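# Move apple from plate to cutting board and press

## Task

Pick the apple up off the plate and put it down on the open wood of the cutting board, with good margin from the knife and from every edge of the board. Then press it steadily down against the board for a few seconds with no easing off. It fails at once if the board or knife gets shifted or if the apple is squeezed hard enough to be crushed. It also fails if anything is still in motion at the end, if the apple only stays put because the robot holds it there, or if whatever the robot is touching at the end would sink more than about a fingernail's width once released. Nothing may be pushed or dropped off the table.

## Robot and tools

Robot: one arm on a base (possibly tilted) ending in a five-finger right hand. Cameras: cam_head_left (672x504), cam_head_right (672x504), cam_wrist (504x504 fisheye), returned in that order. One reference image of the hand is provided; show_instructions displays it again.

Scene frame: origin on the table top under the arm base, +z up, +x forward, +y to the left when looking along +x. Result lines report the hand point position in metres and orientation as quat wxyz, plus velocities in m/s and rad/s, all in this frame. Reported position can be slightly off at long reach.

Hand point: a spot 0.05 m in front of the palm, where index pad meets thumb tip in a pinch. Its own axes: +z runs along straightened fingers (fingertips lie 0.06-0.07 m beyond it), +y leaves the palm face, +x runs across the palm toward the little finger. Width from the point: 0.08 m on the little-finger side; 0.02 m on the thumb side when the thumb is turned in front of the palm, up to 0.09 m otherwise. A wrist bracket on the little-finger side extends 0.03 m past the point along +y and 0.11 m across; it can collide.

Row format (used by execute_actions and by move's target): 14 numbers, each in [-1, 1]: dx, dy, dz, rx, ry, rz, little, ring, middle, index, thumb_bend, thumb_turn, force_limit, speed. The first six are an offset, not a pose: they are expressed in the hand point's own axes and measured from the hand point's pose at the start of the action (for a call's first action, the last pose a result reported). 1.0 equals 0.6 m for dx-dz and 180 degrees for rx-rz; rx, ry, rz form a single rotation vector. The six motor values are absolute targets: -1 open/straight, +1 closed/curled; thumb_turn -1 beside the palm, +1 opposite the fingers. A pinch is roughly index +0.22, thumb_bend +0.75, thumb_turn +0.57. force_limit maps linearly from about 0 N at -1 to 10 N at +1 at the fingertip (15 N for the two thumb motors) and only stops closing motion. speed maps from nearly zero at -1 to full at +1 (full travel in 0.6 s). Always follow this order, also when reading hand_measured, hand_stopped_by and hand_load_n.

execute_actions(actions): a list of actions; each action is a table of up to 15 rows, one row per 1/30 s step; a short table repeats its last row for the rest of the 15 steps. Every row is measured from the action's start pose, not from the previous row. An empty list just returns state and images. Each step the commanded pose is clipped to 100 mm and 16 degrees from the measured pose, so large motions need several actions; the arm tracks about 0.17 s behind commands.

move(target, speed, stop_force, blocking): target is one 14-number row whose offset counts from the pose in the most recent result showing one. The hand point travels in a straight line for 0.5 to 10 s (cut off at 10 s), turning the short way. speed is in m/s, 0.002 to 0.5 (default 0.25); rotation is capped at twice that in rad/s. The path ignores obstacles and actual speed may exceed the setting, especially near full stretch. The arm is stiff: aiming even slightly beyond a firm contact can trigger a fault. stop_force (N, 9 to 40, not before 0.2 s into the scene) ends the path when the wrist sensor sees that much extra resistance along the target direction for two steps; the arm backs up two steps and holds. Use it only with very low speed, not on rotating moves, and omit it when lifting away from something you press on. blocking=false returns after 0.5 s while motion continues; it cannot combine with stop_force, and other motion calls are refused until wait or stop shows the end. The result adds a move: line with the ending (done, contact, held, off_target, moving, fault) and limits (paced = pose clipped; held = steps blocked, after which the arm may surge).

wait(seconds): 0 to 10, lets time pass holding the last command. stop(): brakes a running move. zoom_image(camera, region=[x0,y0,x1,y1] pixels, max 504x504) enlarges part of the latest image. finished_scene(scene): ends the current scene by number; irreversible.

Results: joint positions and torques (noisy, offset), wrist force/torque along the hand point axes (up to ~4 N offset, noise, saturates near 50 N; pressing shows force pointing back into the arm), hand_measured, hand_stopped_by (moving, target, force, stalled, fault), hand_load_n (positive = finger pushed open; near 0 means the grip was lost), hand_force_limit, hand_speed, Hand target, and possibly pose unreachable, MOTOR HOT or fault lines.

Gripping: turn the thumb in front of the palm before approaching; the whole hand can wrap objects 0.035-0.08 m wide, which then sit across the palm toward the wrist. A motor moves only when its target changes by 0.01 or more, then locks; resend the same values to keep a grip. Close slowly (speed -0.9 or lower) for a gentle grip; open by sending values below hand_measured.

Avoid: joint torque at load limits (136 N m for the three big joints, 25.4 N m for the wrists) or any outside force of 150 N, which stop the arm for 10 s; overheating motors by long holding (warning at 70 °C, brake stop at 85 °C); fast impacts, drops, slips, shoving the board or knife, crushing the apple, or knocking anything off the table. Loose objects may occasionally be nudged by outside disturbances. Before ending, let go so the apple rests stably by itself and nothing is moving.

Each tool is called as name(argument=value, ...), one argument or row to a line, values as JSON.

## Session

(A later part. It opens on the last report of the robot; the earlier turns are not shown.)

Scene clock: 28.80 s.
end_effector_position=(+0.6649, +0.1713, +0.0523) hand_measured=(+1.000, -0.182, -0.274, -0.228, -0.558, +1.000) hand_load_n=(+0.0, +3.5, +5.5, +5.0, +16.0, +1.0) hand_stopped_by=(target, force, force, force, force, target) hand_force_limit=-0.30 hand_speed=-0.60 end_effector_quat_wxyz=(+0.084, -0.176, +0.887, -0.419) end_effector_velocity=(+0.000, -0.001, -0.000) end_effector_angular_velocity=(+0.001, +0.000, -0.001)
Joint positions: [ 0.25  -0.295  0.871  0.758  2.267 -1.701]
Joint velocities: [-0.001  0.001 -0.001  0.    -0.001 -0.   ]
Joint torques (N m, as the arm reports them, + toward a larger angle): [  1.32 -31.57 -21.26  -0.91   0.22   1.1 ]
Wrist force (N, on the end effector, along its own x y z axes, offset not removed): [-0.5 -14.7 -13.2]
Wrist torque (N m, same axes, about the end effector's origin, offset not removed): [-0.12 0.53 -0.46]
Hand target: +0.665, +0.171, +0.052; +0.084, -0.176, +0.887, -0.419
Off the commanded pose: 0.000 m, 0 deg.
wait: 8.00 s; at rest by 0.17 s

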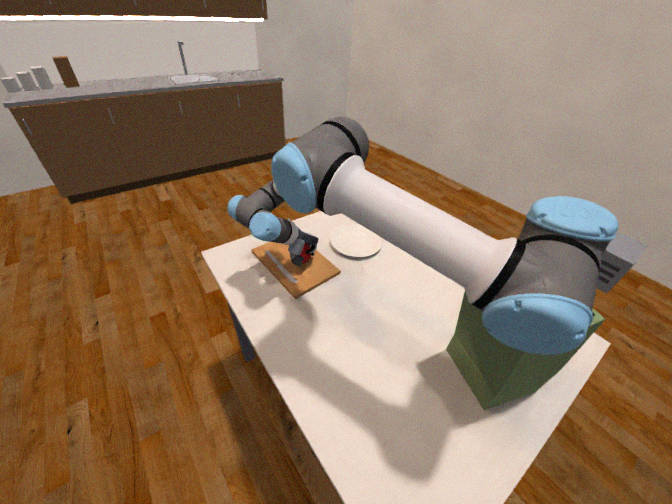

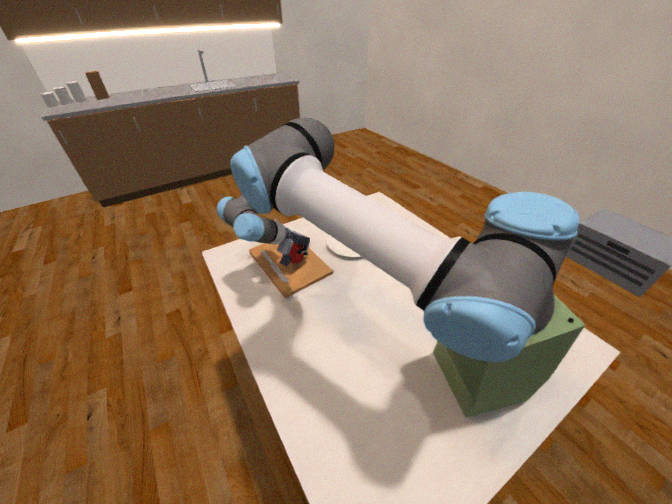

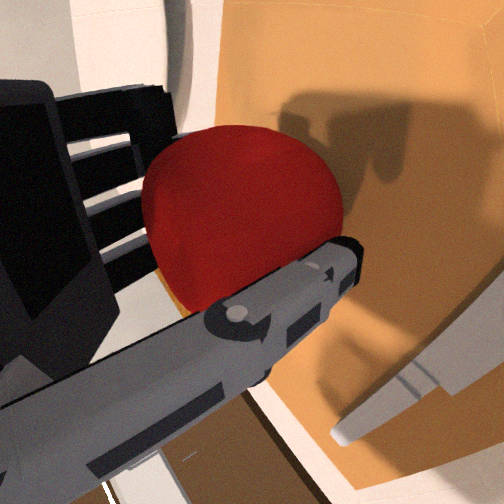

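execute_actions(
  actions=[
    [[0,-0.0007,-0.0006,0,0,0,1,1,0.95,1,1,1,-0.3,-0.6]],
    [[0,0,0,0,0,0,1,-0.8,-0.8,-0.8,-1,1,-0.3,-0.5]],
    [[0,0,0,0,0,0,1,-0.8,-0.8,-0.8,-1,1,-0.3,-0.5]],
  ],
)

move(
  target=[0, -0.109, -0.103, 0, 0, 0, 1, -0.8, -0.8, -0.8, -1, 1, -0.3, -0.5],
  speed=0.08,
)

zoom_image(
  camera="cam_head_right",
  region=[220, 180, 400, 330],
)

Scene clock: 30.87 s.
end_effector_position=(+0.6649, +0.1713, +0.0528) hand_measured=(+1.000, -0.800, -0.800, -0.800, -1.000, +1.000) hand_load_n=(+0.0, +0.0, +0.0, +0.0, +0.0, +0.0) hand_stopped_by=(target, target, target, target, moving, target) hand_force_limit=-0.30 hand_speed=-0.50 end_effector_quat_wxyz=(+0.084, -0.176, +0.887, -0.419) end_effector_velocity=(-0.001, -0.001, -0.001) end_effector_angular_velocity=(-0.001, +0.002, -0.000)
Joint positions: [ 0.25  -0.296  0.872  0.759  2.267 -1.701]
Joint velocities: [-0.     0.002 -0.     0.     0.001 -0.   ]
Joint torques (N m, as the arm reports them, + toward a larger angle): [-15.32 -51.59  -4.23   2.56   0.47  -0.99]
Wrist force (N, on the end effector, along its own x y z axes, offset not removed): [0.0 -1.2 1.2]
Wrist torque (N m, same axes, about the end effector's origin, offset not removed): [-0.08 0.05 -0.26]
Hand target: +0.665, +0.171, +0.053; +0.084, -0.176, +0.887, -0.419
Off the commanded pose: 0.000 m, 0 deg.

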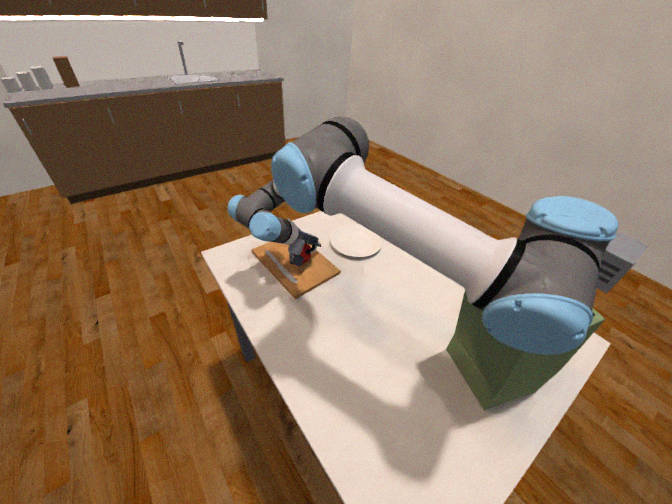

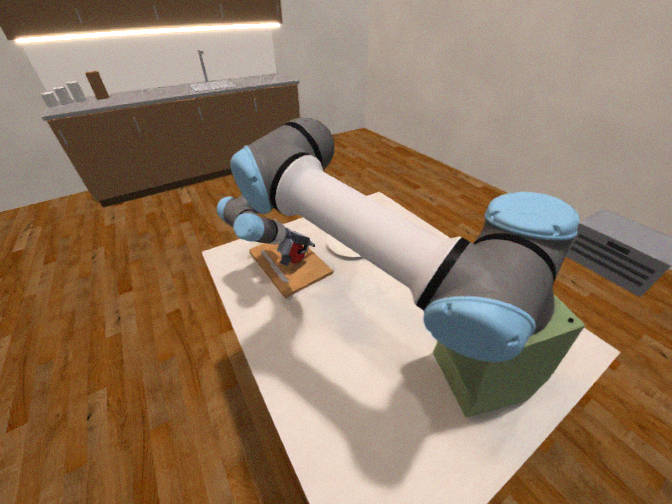

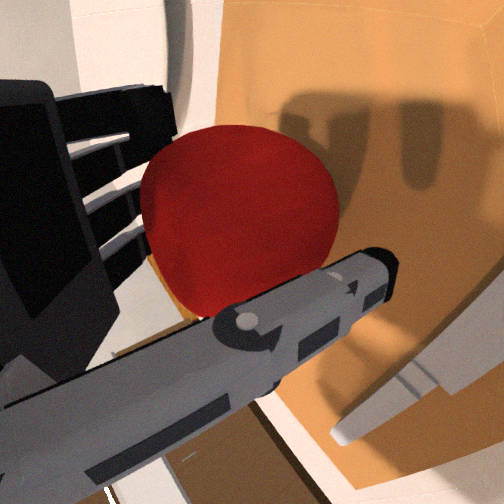

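Scene clock: 32.47 s.
end_effector_position=(+0.6623, +0.1770, +0.1422) hand_measured=(+1.000, -0.800, -0.800, -0.800, -1.000, +1.000) hand_load_n=(+0.0, +0.0, +0.0, +0.0, +0.0, +0.0) hand_stopped_by=(target, target, target, target, target, target) hand_force_limit=-0.30 hand_speed=-0.50 end_effector_quat_wxyz=(+0.084, -0.176, +0.887, -0.419) end_effector_velocity=(-0.000, +0.000, +0.002) end_effector_angular_velocity=(-0.001, +0.000, -0.000)
Joint positions: [ 0.234 -0.47   0.984  0.808  2.263 -1.721]
Joint velocities: [-0.    -0.005  0.003  0.002  0.001  0.   ]
Joint torques (N m, as the arm reports them, + toward a larger angle): [-17.75 -57.25  -1.98   3.98  -0.33  -1.04]
Wrist force (N, on the end effector, along its own x y z axes, offset not removed): [0.4 -1.5 3.7]
Wrist torque (N m, same axes, about the end effector's origin, offset not removed): [-0.30 -0.09 -0.16]
Hand target: +0.662, +0.177, +0.143; +0.084, -0.176, +0.887, -0.419
Off the commanded pose: 0.000 m, 0 deg.
move: done

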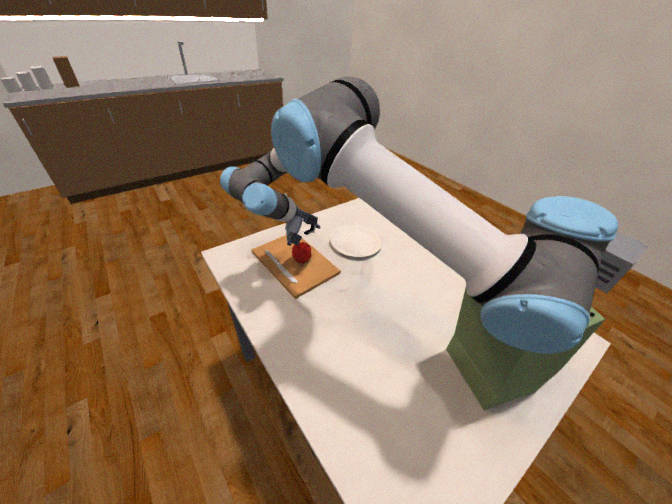

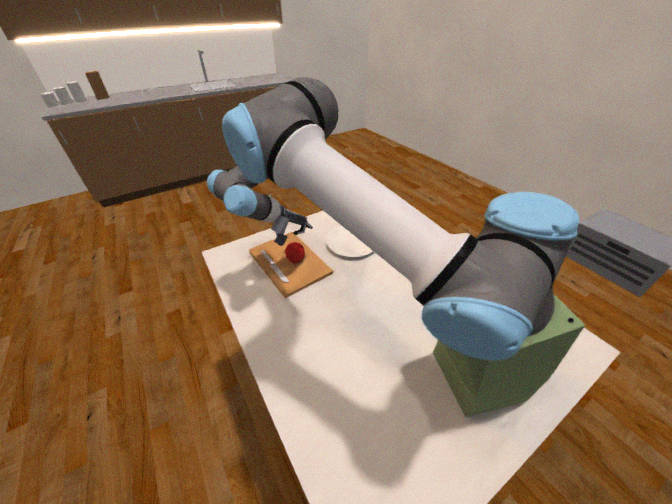

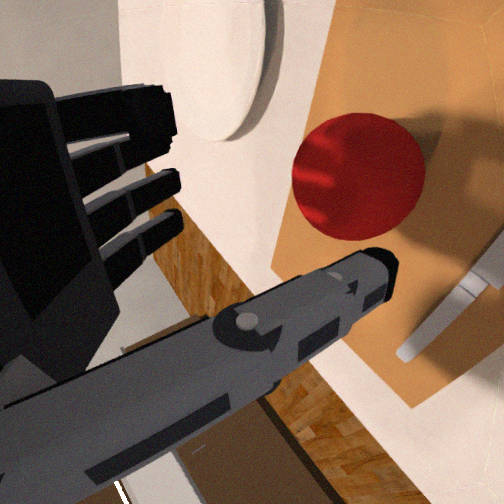

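Region (220, 180, 400, 330) of cam_head_right's 672x504 image, scaled by 2.800, with more detail than that image has.

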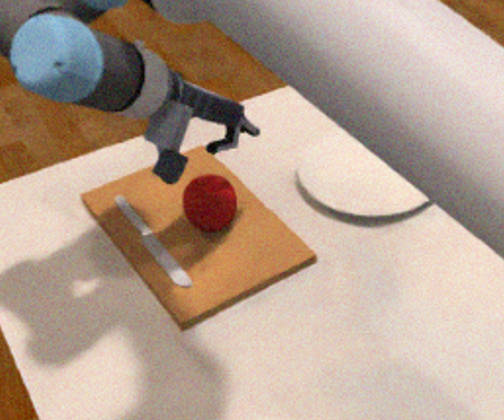

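finished_scene(
  scene=2,
)

The scene is finished: the task was done.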